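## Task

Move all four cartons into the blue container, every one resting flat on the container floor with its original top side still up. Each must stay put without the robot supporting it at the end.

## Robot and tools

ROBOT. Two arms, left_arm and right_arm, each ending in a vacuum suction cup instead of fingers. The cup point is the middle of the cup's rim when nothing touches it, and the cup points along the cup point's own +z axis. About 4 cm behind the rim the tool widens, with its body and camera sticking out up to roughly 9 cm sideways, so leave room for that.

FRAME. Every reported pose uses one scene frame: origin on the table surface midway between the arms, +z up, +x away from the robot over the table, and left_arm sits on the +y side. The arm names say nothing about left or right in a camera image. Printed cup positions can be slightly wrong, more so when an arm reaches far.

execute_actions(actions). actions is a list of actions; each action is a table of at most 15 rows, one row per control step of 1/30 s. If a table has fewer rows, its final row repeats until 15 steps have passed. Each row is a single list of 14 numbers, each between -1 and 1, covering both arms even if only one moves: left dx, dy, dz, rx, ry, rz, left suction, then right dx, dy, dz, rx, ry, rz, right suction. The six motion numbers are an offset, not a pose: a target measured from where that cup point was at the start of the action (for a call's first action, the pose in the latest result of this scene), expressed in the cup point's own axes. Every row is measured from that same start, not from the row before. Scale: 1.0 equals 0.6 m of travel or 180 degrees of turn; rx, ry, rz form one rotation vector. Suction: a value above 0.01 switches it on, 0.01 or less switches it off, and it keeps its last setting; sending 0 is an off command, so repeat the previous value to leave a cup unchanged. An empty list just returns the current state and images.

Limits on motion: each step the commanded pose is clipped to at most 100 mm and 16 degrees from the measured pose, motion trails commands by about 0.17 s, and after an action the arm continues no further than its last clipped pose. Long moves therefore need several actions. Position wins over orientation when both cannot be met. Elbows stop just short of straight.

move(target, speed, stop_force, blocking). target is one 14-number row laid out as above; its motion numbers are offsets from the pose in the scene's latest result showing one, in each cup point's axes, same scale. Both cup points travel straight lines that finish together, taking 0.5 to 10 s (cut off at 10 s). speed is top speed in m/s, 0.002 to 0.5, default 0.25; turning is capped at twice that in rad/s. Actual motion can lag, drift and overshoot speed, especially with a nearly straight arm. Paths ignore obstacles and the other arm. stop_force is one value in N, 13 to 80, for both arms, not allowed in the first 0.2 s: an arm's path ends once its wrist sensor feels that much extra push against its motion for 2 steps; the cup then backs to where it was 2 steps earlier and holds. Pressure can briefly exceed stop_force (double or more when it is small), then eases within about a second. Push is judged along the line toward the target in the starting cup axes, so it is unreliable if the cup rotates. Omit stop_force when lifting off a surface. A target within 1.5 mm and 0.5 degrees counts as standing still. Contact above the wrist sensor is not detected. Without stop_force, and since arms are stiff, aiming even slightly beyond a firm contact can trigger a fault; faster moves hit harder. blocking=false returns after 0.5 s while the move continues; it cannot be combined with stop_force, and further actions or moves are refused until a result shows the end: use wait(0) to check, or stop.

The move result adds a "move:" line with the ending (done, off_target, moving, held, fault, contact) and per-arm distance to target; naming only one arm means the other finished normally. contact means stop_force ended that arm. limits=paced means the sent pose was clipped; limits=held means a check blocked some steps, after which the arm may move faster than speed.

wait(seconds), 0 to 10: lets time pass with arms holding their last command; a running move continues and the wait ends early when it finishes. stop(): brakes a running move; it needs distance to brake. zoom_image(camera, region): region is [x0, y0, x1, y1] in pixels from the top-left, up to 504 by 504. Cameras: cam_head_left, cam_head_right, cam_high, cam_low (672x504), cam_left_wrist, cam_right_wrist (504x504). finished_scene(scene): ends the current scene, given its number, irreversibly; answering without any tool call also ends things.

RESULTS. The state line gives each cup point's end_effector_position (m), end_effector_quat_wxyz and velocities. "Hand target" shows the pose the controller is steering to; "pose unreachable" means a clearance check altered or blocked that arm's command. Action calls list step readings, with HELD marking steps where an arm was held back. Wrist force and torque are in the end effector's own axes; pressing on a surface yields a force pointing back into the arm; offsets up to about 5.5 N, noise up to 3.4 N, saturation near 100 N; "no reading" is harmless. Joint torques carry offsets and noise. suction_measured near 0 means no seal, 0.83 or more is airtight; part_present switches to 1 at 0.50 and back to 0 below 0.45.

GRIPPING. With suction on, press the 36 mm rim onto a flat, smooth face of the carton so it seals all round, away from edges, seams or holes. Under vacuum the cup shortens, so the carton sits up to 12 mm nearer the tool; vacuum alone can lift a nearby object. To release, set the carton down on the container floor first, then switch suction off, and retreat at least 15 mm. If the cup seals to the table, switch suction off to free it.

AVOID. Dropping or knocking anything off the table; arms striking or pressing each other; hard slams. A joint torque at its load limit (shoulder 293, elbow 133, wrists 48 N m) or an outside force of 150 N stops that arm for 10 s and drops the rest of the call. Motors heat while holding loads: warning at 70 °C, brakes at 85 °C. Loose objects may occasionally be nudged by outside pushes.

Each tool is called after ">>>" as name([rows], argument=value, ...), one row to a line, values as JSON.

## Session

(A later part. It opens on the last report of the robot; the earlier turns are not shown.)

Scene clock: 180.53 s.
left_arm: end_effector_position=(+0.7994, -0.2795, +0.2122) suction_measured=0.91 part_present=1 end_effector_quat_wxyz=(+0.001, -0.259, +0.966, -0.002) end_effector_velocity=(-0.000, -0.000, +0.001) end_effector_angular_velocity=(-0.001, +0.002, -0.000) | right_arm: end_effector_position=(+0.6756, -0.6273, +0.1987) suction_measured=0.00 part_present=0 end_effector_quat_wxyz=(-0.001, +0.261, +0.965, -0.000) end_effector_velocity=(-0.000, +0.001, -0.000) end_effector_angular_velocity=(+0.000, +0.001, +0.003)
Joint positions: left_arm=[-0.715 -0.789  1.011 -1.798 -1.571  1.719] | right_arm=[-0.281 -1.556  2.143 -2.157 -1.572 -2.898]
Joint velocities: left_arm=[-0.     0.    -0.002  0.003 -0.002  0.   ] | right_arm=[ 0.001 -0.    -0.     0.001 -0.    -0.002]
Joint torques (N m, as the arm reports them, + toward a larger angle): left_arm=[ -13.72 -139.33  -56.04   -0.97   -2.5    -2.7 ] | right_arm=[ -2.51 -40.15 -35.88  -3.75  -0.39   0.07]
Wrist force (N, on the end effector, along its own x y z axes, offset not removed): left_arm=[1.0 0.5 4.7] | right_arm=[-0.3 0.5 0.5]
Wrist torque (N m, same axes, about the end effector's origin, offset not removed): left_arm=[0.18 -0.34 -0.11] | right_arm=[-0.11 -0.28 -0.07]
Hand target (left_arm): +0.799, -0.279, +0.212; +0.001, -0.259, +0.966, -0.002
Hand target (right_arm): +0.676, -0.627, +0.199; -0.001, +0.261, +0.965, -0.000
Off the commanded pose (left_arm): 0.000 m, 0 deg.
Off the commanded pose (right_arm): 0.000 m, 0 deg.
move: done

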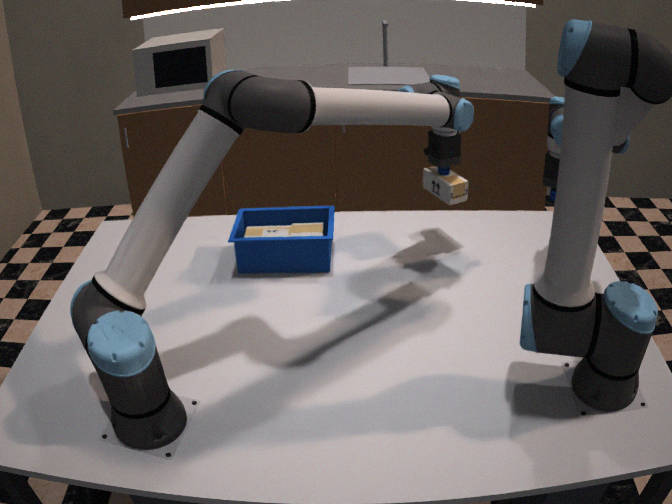

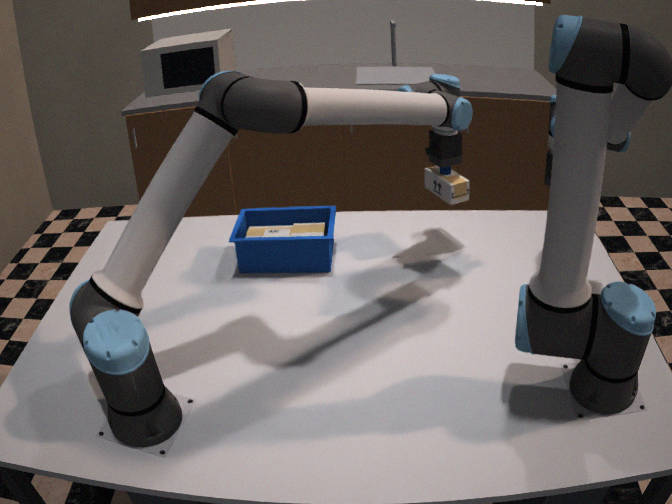

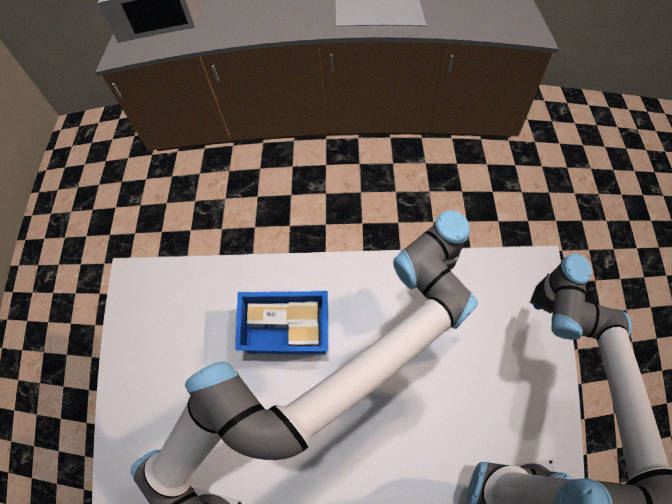

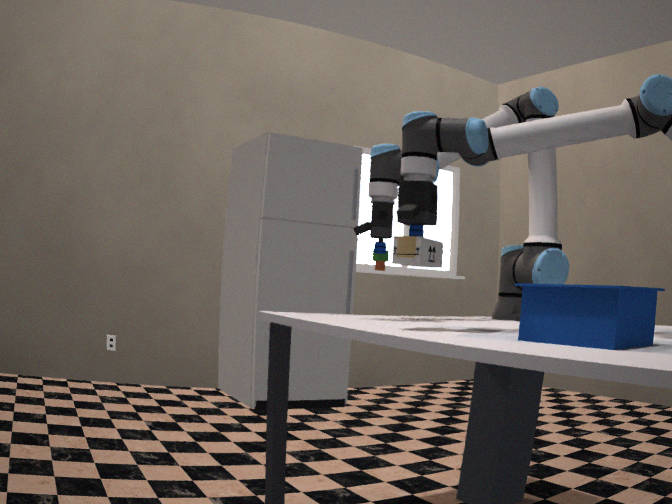

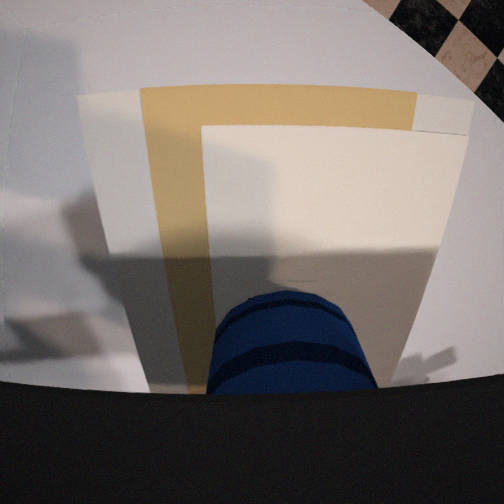

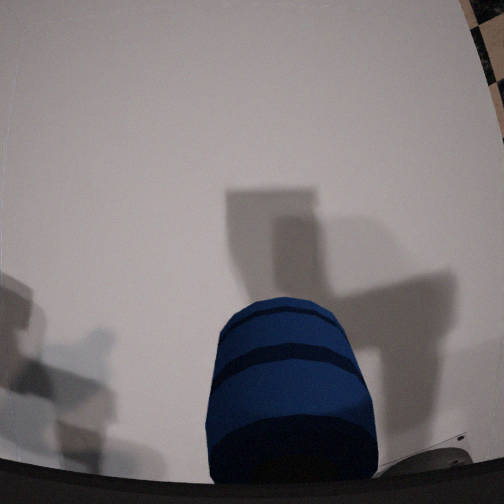

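>>> move(target=[-0.2185,0.906,0,0,0,0.667,1,0,0,0,0,0,0,0], speed=0.3)

>>> move(target=[0,0,0.11,0,0,0,1,0,0,0,0,0,0,0], speed=0.08)

>>> move(target=[0,0,0.09,0,0,0,1,0,0,0,0,0,0,0], speed=0.025, stop_force=13)

Scene clock: 189.30 s.
left_arm: end_effector_position=(+0.6406, +0.2565, +0.2106) suction_measured=0.91 part_present=1 end_effector_quat_wxyz=(+0.002, +0.707, +0.708, +0.000) end_effector_velocity=(-0.001, +0.002, -0.000) end_effector_angular_velocity=(-0.000, +0.002, -0.010) | right_arm: end_effector_position=(+0.6756, -0.6273, +0.1987) suction_measured=0.00 part_present=0 end_effector_quat_wxyz=(-0.001, +0.261, +0.965, -0.000) end_effector_velocity=(-0.000, +0.001, -0.000) end_effector_angular_velocity=(-0.000, +0.001, +0.000)
Joint positions: left_arm=[-0.389 -1.445  1.999 -2.13  -1.571  4.139] | right_arm=[-0.281 -1.556  2.143 -2.157 -1.572 -2.898]
Joint velocities: left_arm=[ 0.002 -0.002  0.002  0.001 -0.001  0.012] | right_arm=[ 0.001 -0.     0.     0.    -0.     0.001]
Joint torques (N m, as the arm reports them, + toward a larger angle): left_arm=[ 12.32 -81.03 -35.82  -8.95  -2.31   2.72] | right_arm=[  0.85 -41.98 -34.84  -3.28  -0.04   0.17]
Wrist force (N, on the end effector, along its own x y z axes, offset not removed): left_arm=[-0.9 -0.3 3.1] | right_arm=[-2.1 -5.1 -2.4]
Wrist torque (N m, same axes, about the end effector's origin, offset not removed): left_arm=[0.03 -0.14 -0.23] | right_arm=[-0.91 0.24 0.05]
Hand target (left_arm): +0.641, +0.257, +0.211; +0.003, +0.707, +0.707, +0.000
Hand target (right_arm): +0.676, -0.627, +0.199; -0.001, +0.261, +0.965, -0.000
Off the commanded pose (left_arm): 0.001 m, 0 deg.
Off the commanded pose (right_arm): 0.000 m, 0 deg.
move: done

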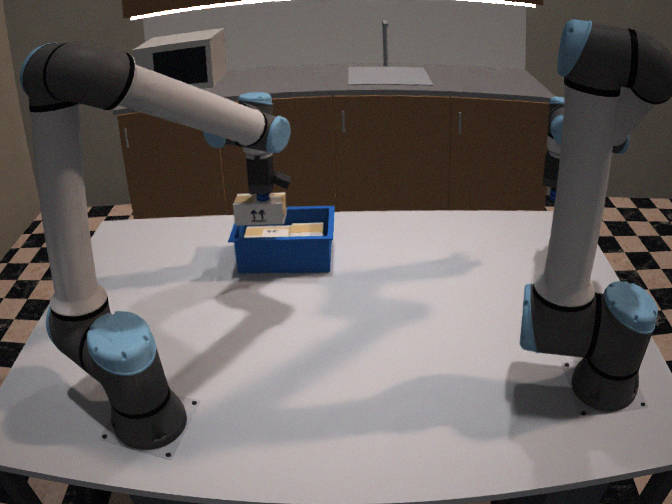

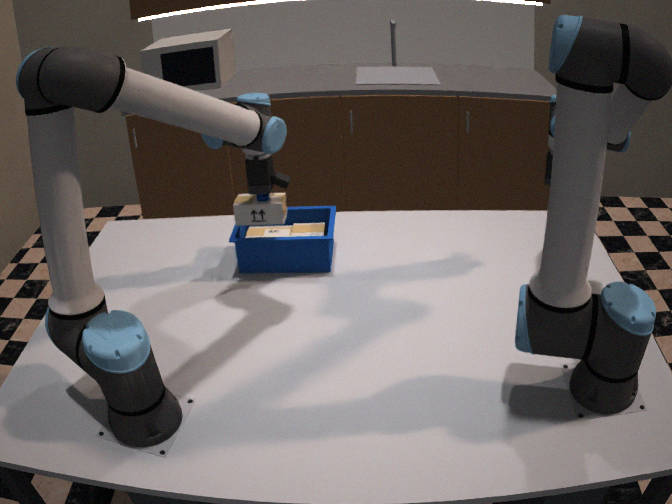

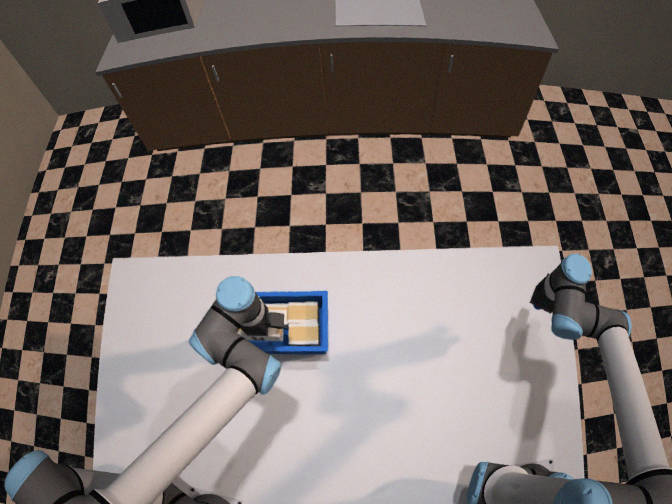

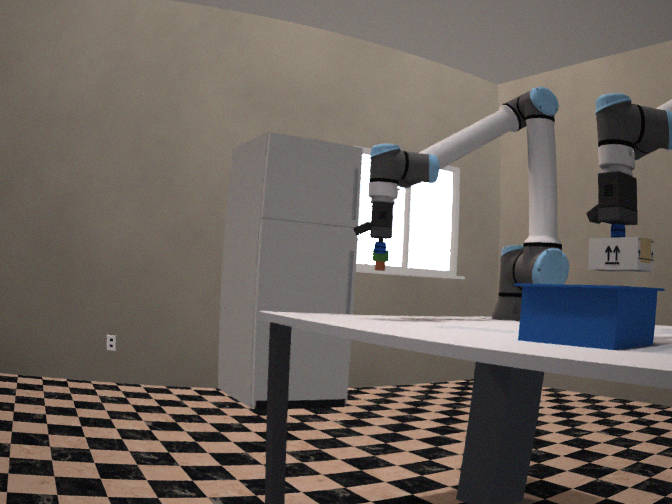

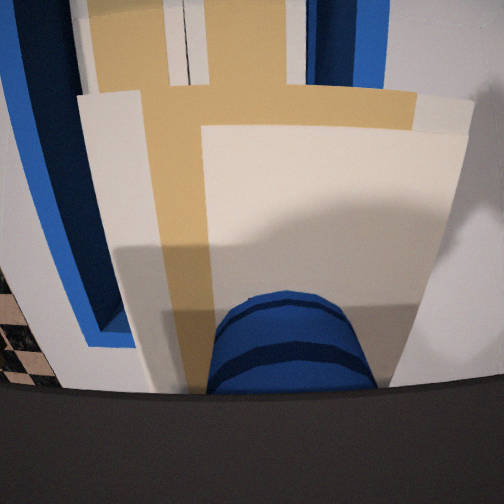

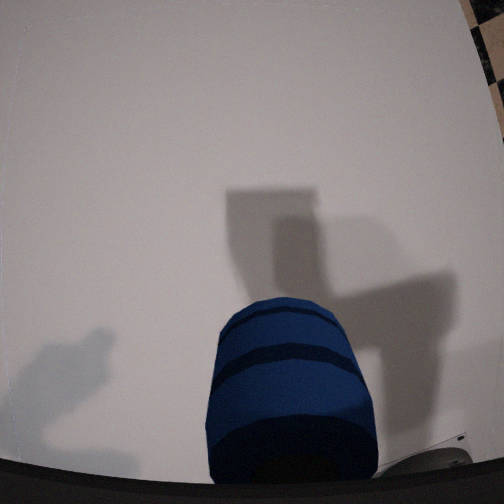

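Scene clock: 190.57 s.
left_arm: end_effector_position=(+0.6408, +0.2564, +0.1447) suction_measured=0.91 part_present=1 end_effector_quat_wxyz=(+0.002, +0.707, +0.708, +0.000) end_effector_velocity=(-0.000, +0.000, -0.001) end_effector_angular_velocity=(+0.000, +0.001, +0.001) | right_arm: end_effector_position=(+0.6756, -0.6273, +0.1987) suction_measured=0.00 part_present=0 end_effector_quat_wxyz=(-0.001, +0.261, +0.965, -0.000) end_effector_velocity=(+0.000, +0.000, +0.000) end_effector_angular_velocity=(+0.000, -0.000, +0.002)
Joint positions: left_arm=[-0.389 -1.375  2.056 -2.257 -1.571  4.139] | right_arm=[-0.281 -1.556  2.143 -2.157 -1.572 -2.898]
Joint velocities: left_arm=[ 0.     0.001  0.001 -0.002 -0.    -0.   ] | right_arm=[ 0.    -0.    -0.    -0.     0.    -0.002]
Joint torques (N m, as the arm reports them, + toward a larger angle): left_arm=[  3.12 -40.79 -31.56  -7.77   1.66  -0.77] | right_arm=[ -0.23 -41.47 -34.63  -3.63  -0.15  -0.49]
Wrist force (N, on the end effector, along its own x y z axes, offset not removed): left_arm=[1.7 -0.6 5.4] | right_arm=[-1.1 -4.9 -2.1]
Wrist torque (N m, same axes, about the end effector's origin, offset not removed): left_arm=[-0.12 -0.65 -0.06] | right_arm=[-1.01 -0.06 0.06]
Hand target (left_arm): +0.641, +0.256, +0.145; +0.002, +0.707, +0.708, +0.000
Hand target (right_arm): +0.676, -0.627, +0.199; -0.001, +0.261, +0.965, -0.000
Off the commanded pose (left_arm): 0.000 m, 0 deg.
Off the commanded pose (right_arm): 0.000 m, 0 deg.
move: done

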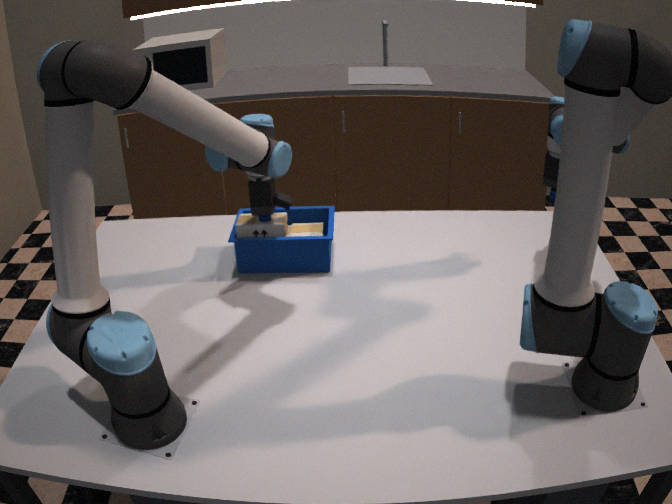

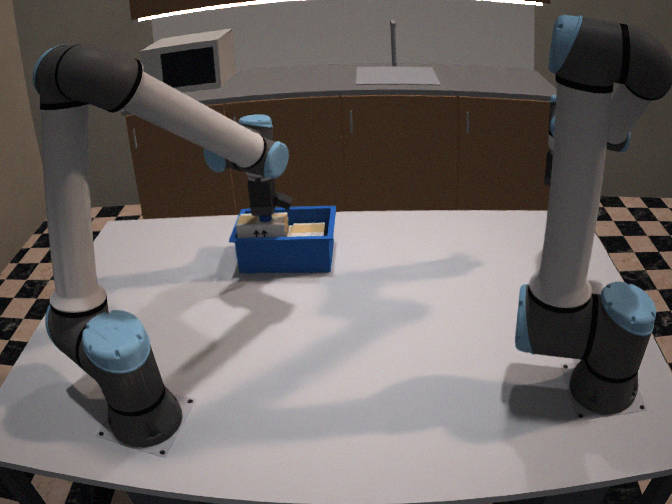

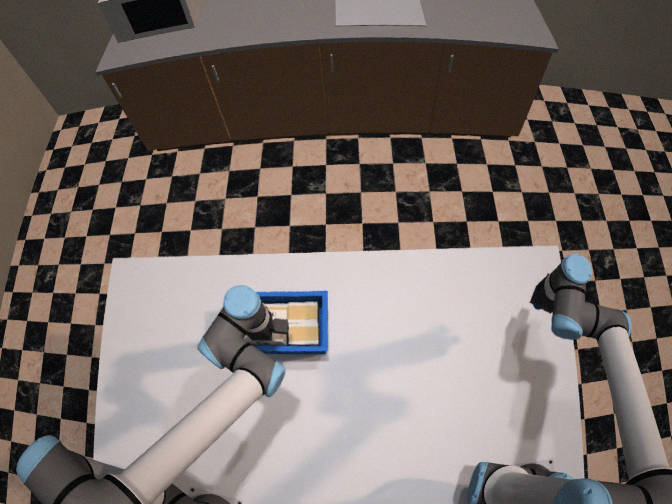

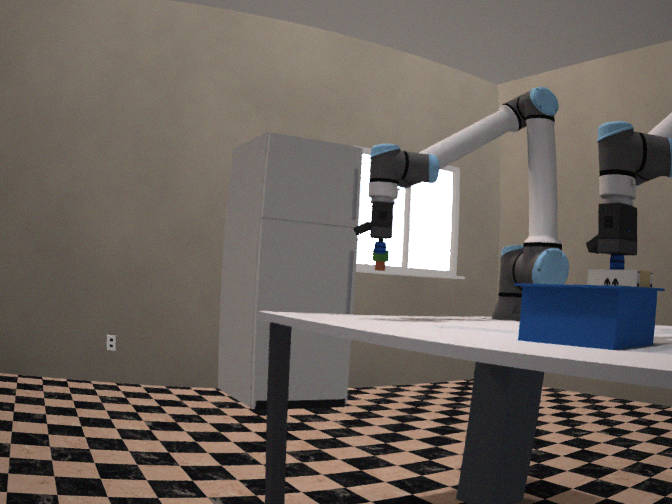

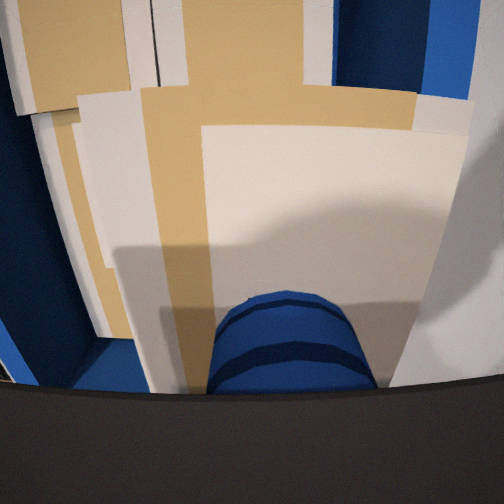

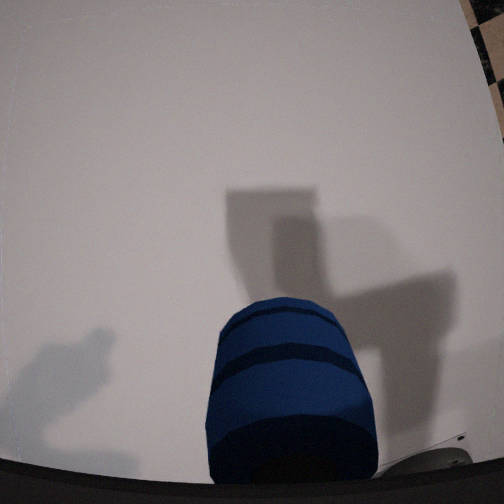

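Scene clock: 193.07 s.
left_arm: end_effector_position=(+0.6409, +0.2562, +0.0909) suction_measured=0.91 part_present=1 end_effector_quat_wxyz=(+0.002, +0.707, +0.708, +0.000) end_effector_velocity=(+0.000, +0.000, -0.001) end_effector_angular_velocity=(+0.001, -0.000, -0.000) | right_arm: end_effector_position=(+0.6756, -0.6273, +0.1987) suction_measured=0.00 part_present=0 end_effector_quat_wxyz=(-0.001, +0.261, +0.965, -0.000) end_effector_velocity=(+0.001, -0.000, +0.001) end_effector_angular_velocity=(-0.000, -0.002, +0.001)
Joint positions: left_arm=[-0.389 -1.307  2.093 -2.362 -1.571  4.139] | right_arm=[-0.281 -1.556  2.143 -2.157 -1.572 -2.898]
Joint velocities: left_arm=[-0.     0.002  0.001 -0.002  0.001  0.   ] | right_arm=[-0.    -0.    -0.    -0.002  0.    -0.001]
Joint torques (N m, as the arm reports them, + toward a larger angle): left_arm=[ -2.5  -46.03 -27.99  -9.07   1.29  -0.74] | right_arm=[ -3.8  -42.33 -35.42  -3.85  -0.03   0.29]
Wrist force (N, on the end effector, along its own x y z axes, offset not removed): left_arm=[0.5 0.8 6.9] | right_arm=[2.1 -3.8 2.6]
Wrist torque (N m, same axes, about the end effector's origin, offset not removed): left_arm=[0.20 -0.47 -0.09] | right_arm=[-0.84 -0.41 -0.10]
Hand target (left_arm): +0.641, +0.256, +0.091; +0.002, +0.707, +0.708, +0.000
Hand target (right_arm): +0.676, -0.627, +0.199; -0.001, +0.261, +0.965, -0.000
Off the commanded pose (left_arm): 0.000 m, 0 deg.
Off the commanded pose (right_arm): 0.000 m, 0 deg.
move: done

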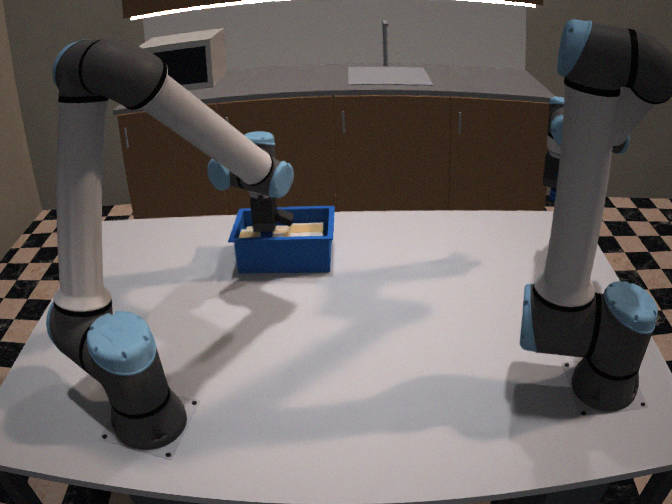

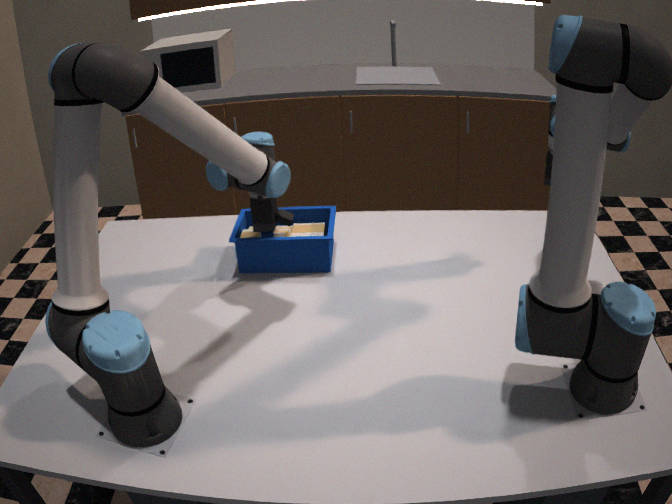

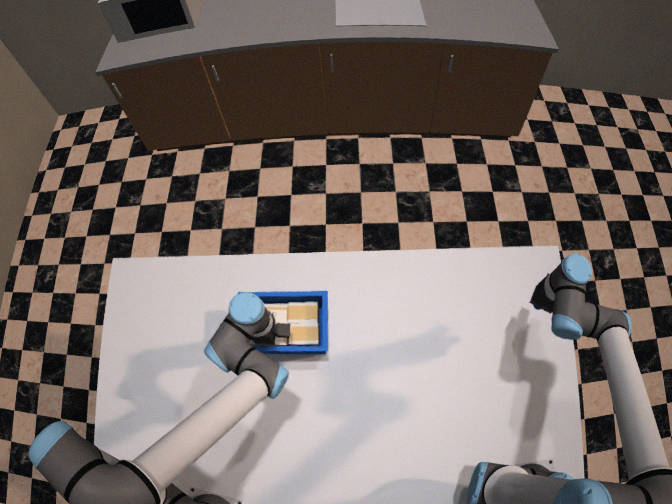

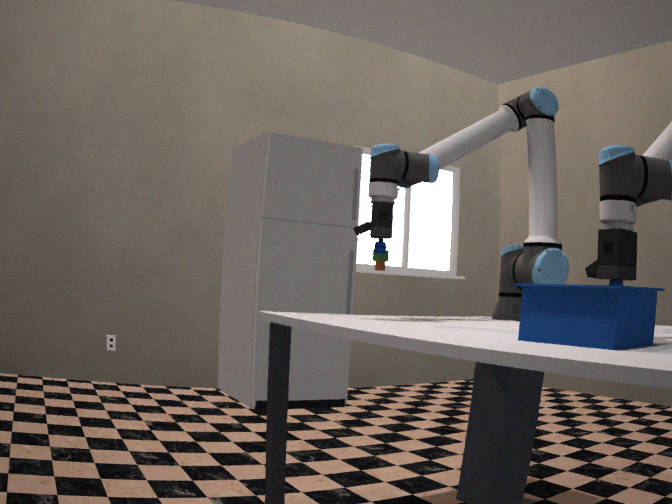

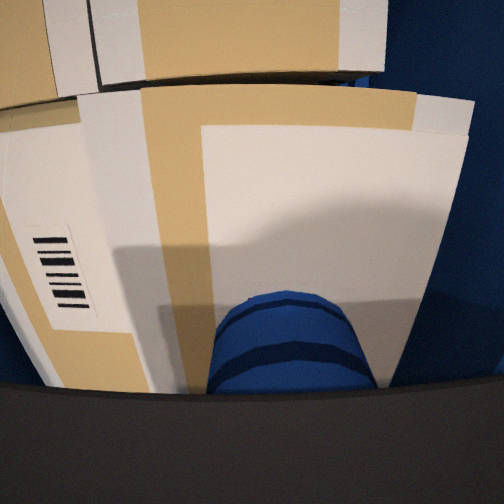

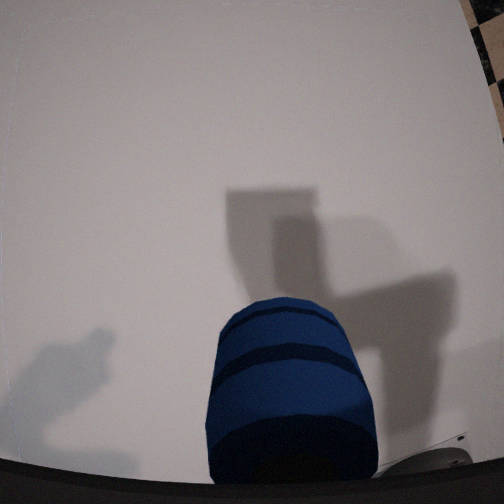

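>>> move(target=[-0.006,0.011,0.012,0,0,0,1,0,0,0,0,0,0,0], speed=0.01)

>>> move(target=[0,0,0.05,0,0,0,1,0,0,0,0,0,0,0], speed=0.01, stop_force=13)

Scene clock: 199.03 s.
left_arm: end_effector_position=(+0.6475, +0.2527, +0.0838) suction_measured=0.91 part_present=1 end_effector_quat_wxyz=(+0.002, +0.707, +0.708, +0.000) end_effector_velocity=(+0.001, -0.001, -0.001) end_effector_angular_velocity=(-0.002, +0.000, +0.000) | right_arm: end_effector_position=(+0.6756, -0.6273, +0.1987) suction_measured=0.00 part_present=0 end_effector_quat_wxyz=(-0.001, +0.261, +0.965, -0.000) end_effector_velocity=(-0.000, -0.000, -0.000) end_effector_angular_velocity=(-0.002, +0.000, -0.001)
Joint positions: left_arm=[-0.388 -1.288  2.084 -2.372 -1.571  4.14 ] | right_arm=[-0.281 -1.556  2.143 -2.157 -1.572 -2.898]
Joint velocities: left_arm=[ 0.001  0.003 -0.002 -0.002 -0.001  0.   ] | right_arm=[ 0.    -0.     0.    -0.    -0.002  0.001]
Joint torques (N m, as the arm reports them, + toward a larger angle): left_arm=[  9.18 -45.15 -44.26  -9.1    0.8    2.73] | right_arm=[  0.67 -44.09 -34.    -4.05   0.17   0.45]
Wrist force (N, on the end effector, along its own x y z axes, offset not removed): left_arm=[1.3 -0.6 6.0] | right_arm=[0.2 1.9 -0.5]
Wrist torque (N m, same axes, about the end effector's origin, offset not removed): left_arm=[0.21 -0.55 -0.23] | right_arm=[-0.05 -0.29 0.07]
Hand target (left_arm): +0.648, +0.253, +0.084; +0.002, +0.707, +0.708, +0.000
Hand target (right_arm): +0.676, -0.627, +0.199; -0.001, +0.261, +0.965, -0.000
Off the commanded pose (left_arm): 0.000 m, 0 deg.
Off the commanded pose (right_arm): 0.000 m, 0 deg.
move: done

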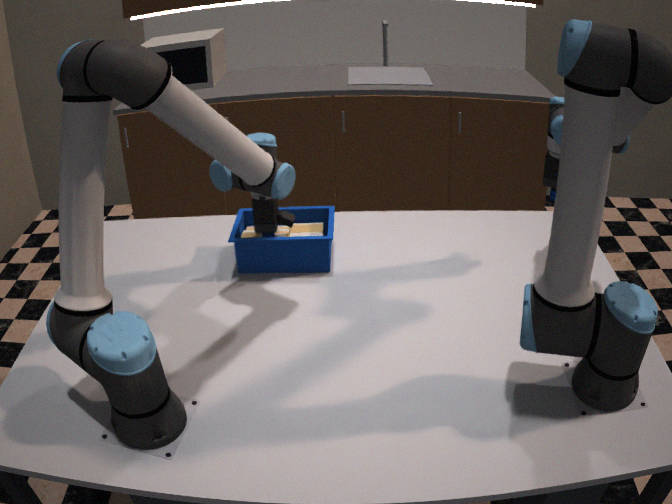

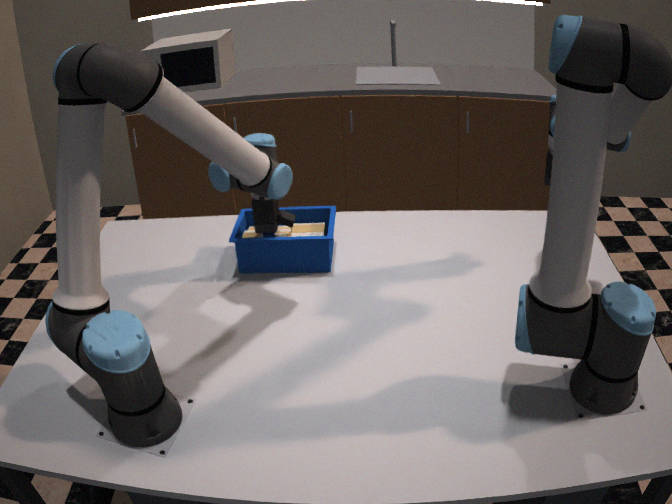

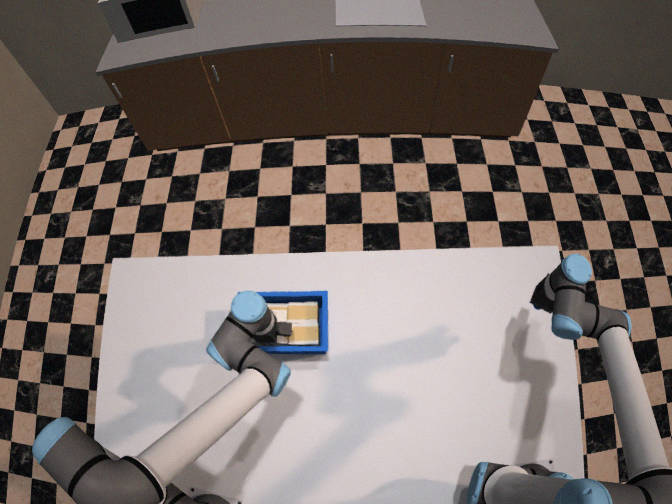

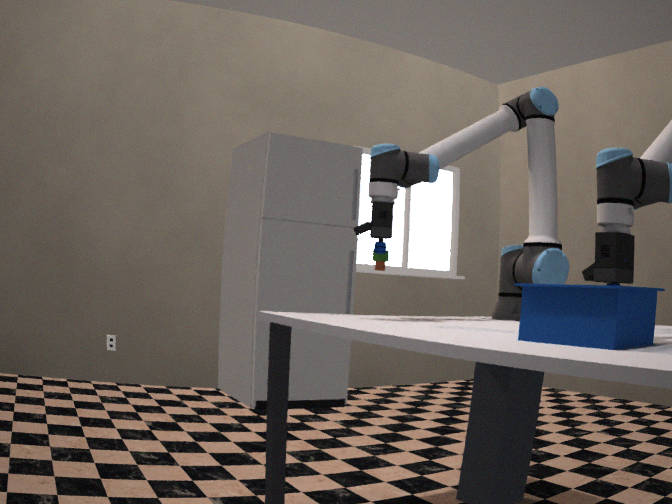

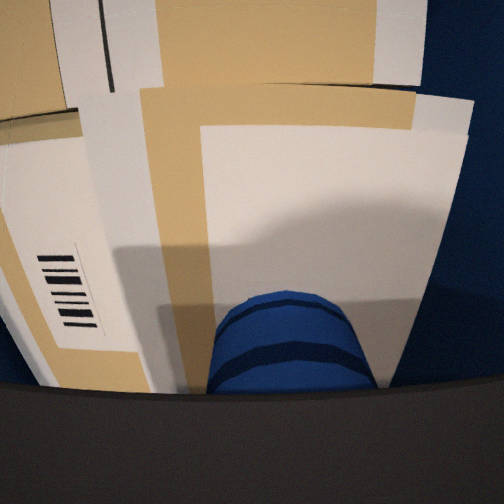

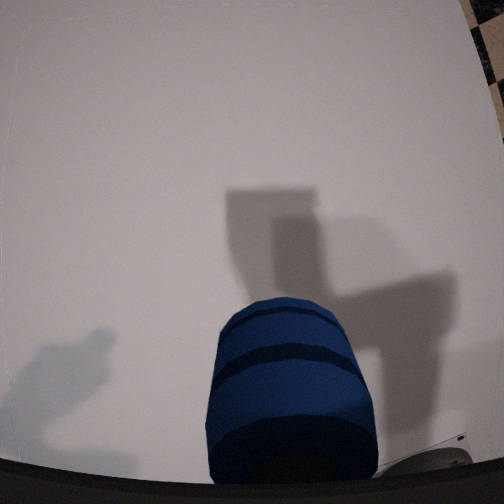

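Scene clock: 201.10 s.
left_arm: end_effector_position=(+0.6476, +0.2526, +0.0670) suction_measured=0.91 part_present=1 end_effector_quat_wxyz=(+0.003, +0.707, +0.708, +0.000) end_effector_velocity=(-0.001, +0.001, +0.001) end_effector_angular_velocity=(+0.001, +0.004, +0.001) | right_arm: end_effector_position=(+0.6756, -0.6273, +0.1987) suction_measured=0.00 part_present=0 end_effector_quat_wxyz=(-0.001, +0.261, +0.965, -0.000) end_effector_velocity=(+0.000, -0.001, +0.000) end_effector_angular_velocity=(-0.001, -0.001, -0.000)
Joint positions: left_arm=[-0.388 -1.265  2.093 -2.404 -1.571  4.14 ] | right_arm=[-0.281 -1.556  2.143 -2.157 -1.572 -2.898]
Joint velocities: left_arm=[ 0.001 -0.003 -0.001  0.008 -0.001 -0.   ] | right_arm=[-0.001 -0.    -0.    -0.001 -0.    -0.001]
Joint torques (N m, as the arm reports them, + toward a larger angle): left_arm=[  5.8  -64.98 -25.46   3.18   1.01   0.9 ] | right_arm=[  2.65 -44.77 -36.27  -4.02   0.41   0.  ]
Wrist force (N, on the end effector, along its own x y z axes, offset not removed): left_arm=[-1.5 -1.5 -30.9] | right_arm=[0.3 -5.1 -2.0]
Wrist torque (N m, same axes, about the end effector's origin, offset not removed): left_arm=[-0.01 -0.08 -0.28] | right_arm=[-0.91 -0.23 0.03]
Hand target (left_arm): +0.648, +0.253, +0.067; +0.002, +0.707, +0.708, +0.000
Hand target (right_arm): +0.676, -0.627, +0.199; -0.001, +0.261, +0.965, -0.000
Off the commanded pose (left_arm): 0.013 m, 0 deg.
Off the commanded pose (right_arm): 0.000 m, 0 deg.
move: contact (left_arm)

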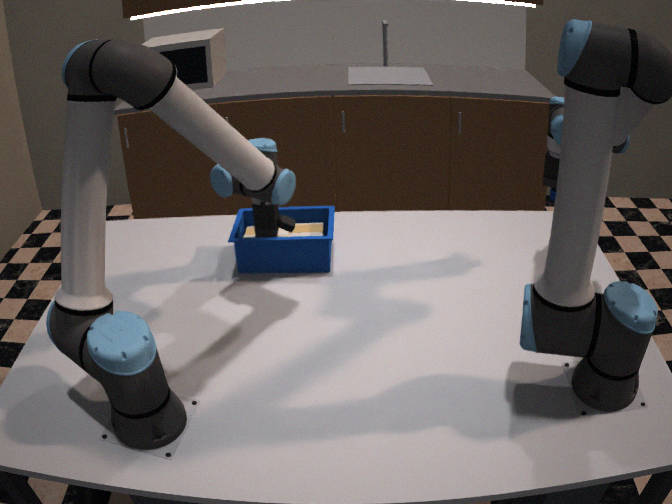

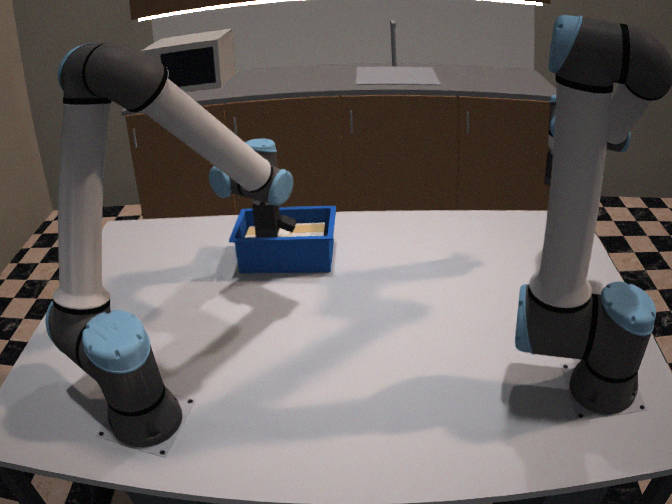

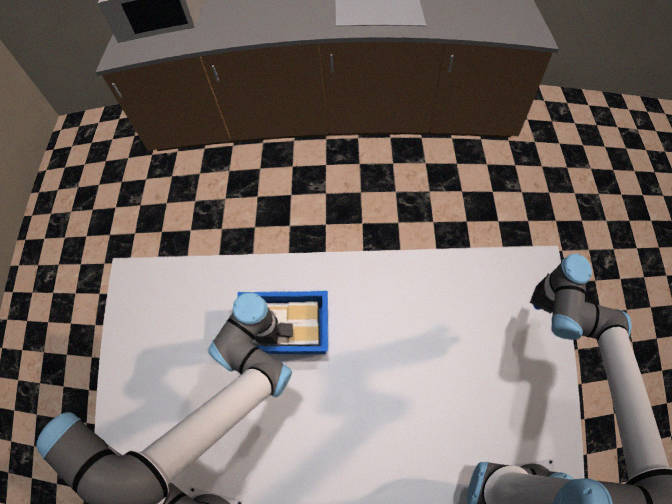

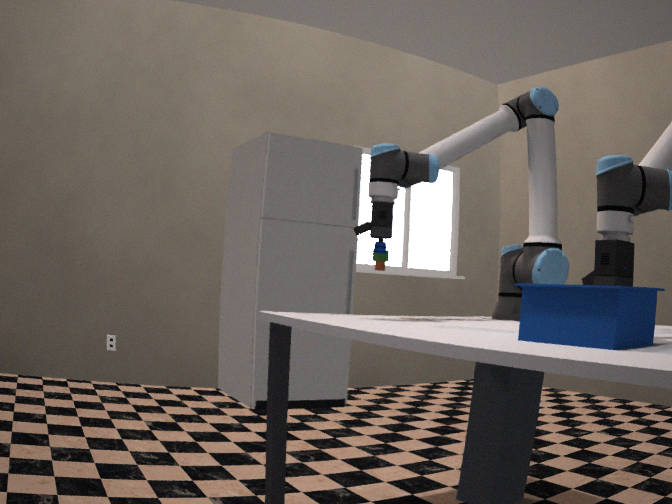

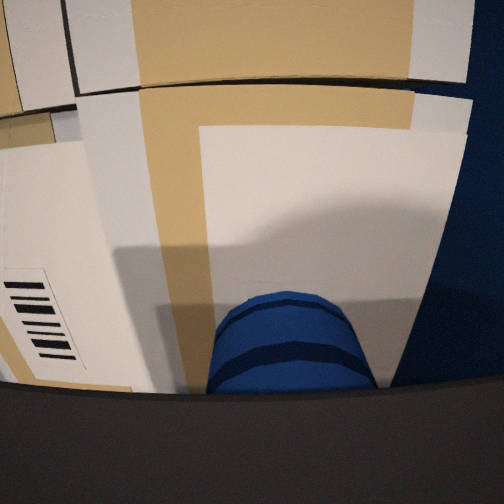

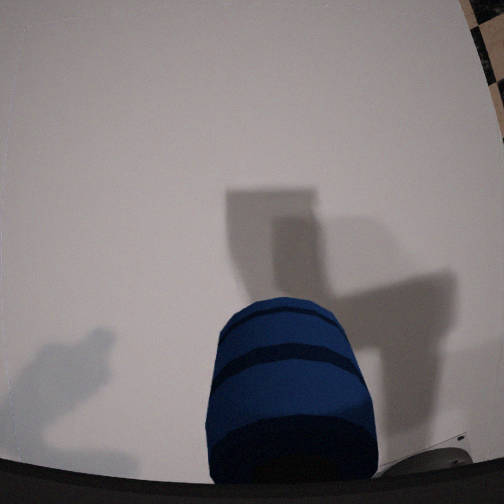

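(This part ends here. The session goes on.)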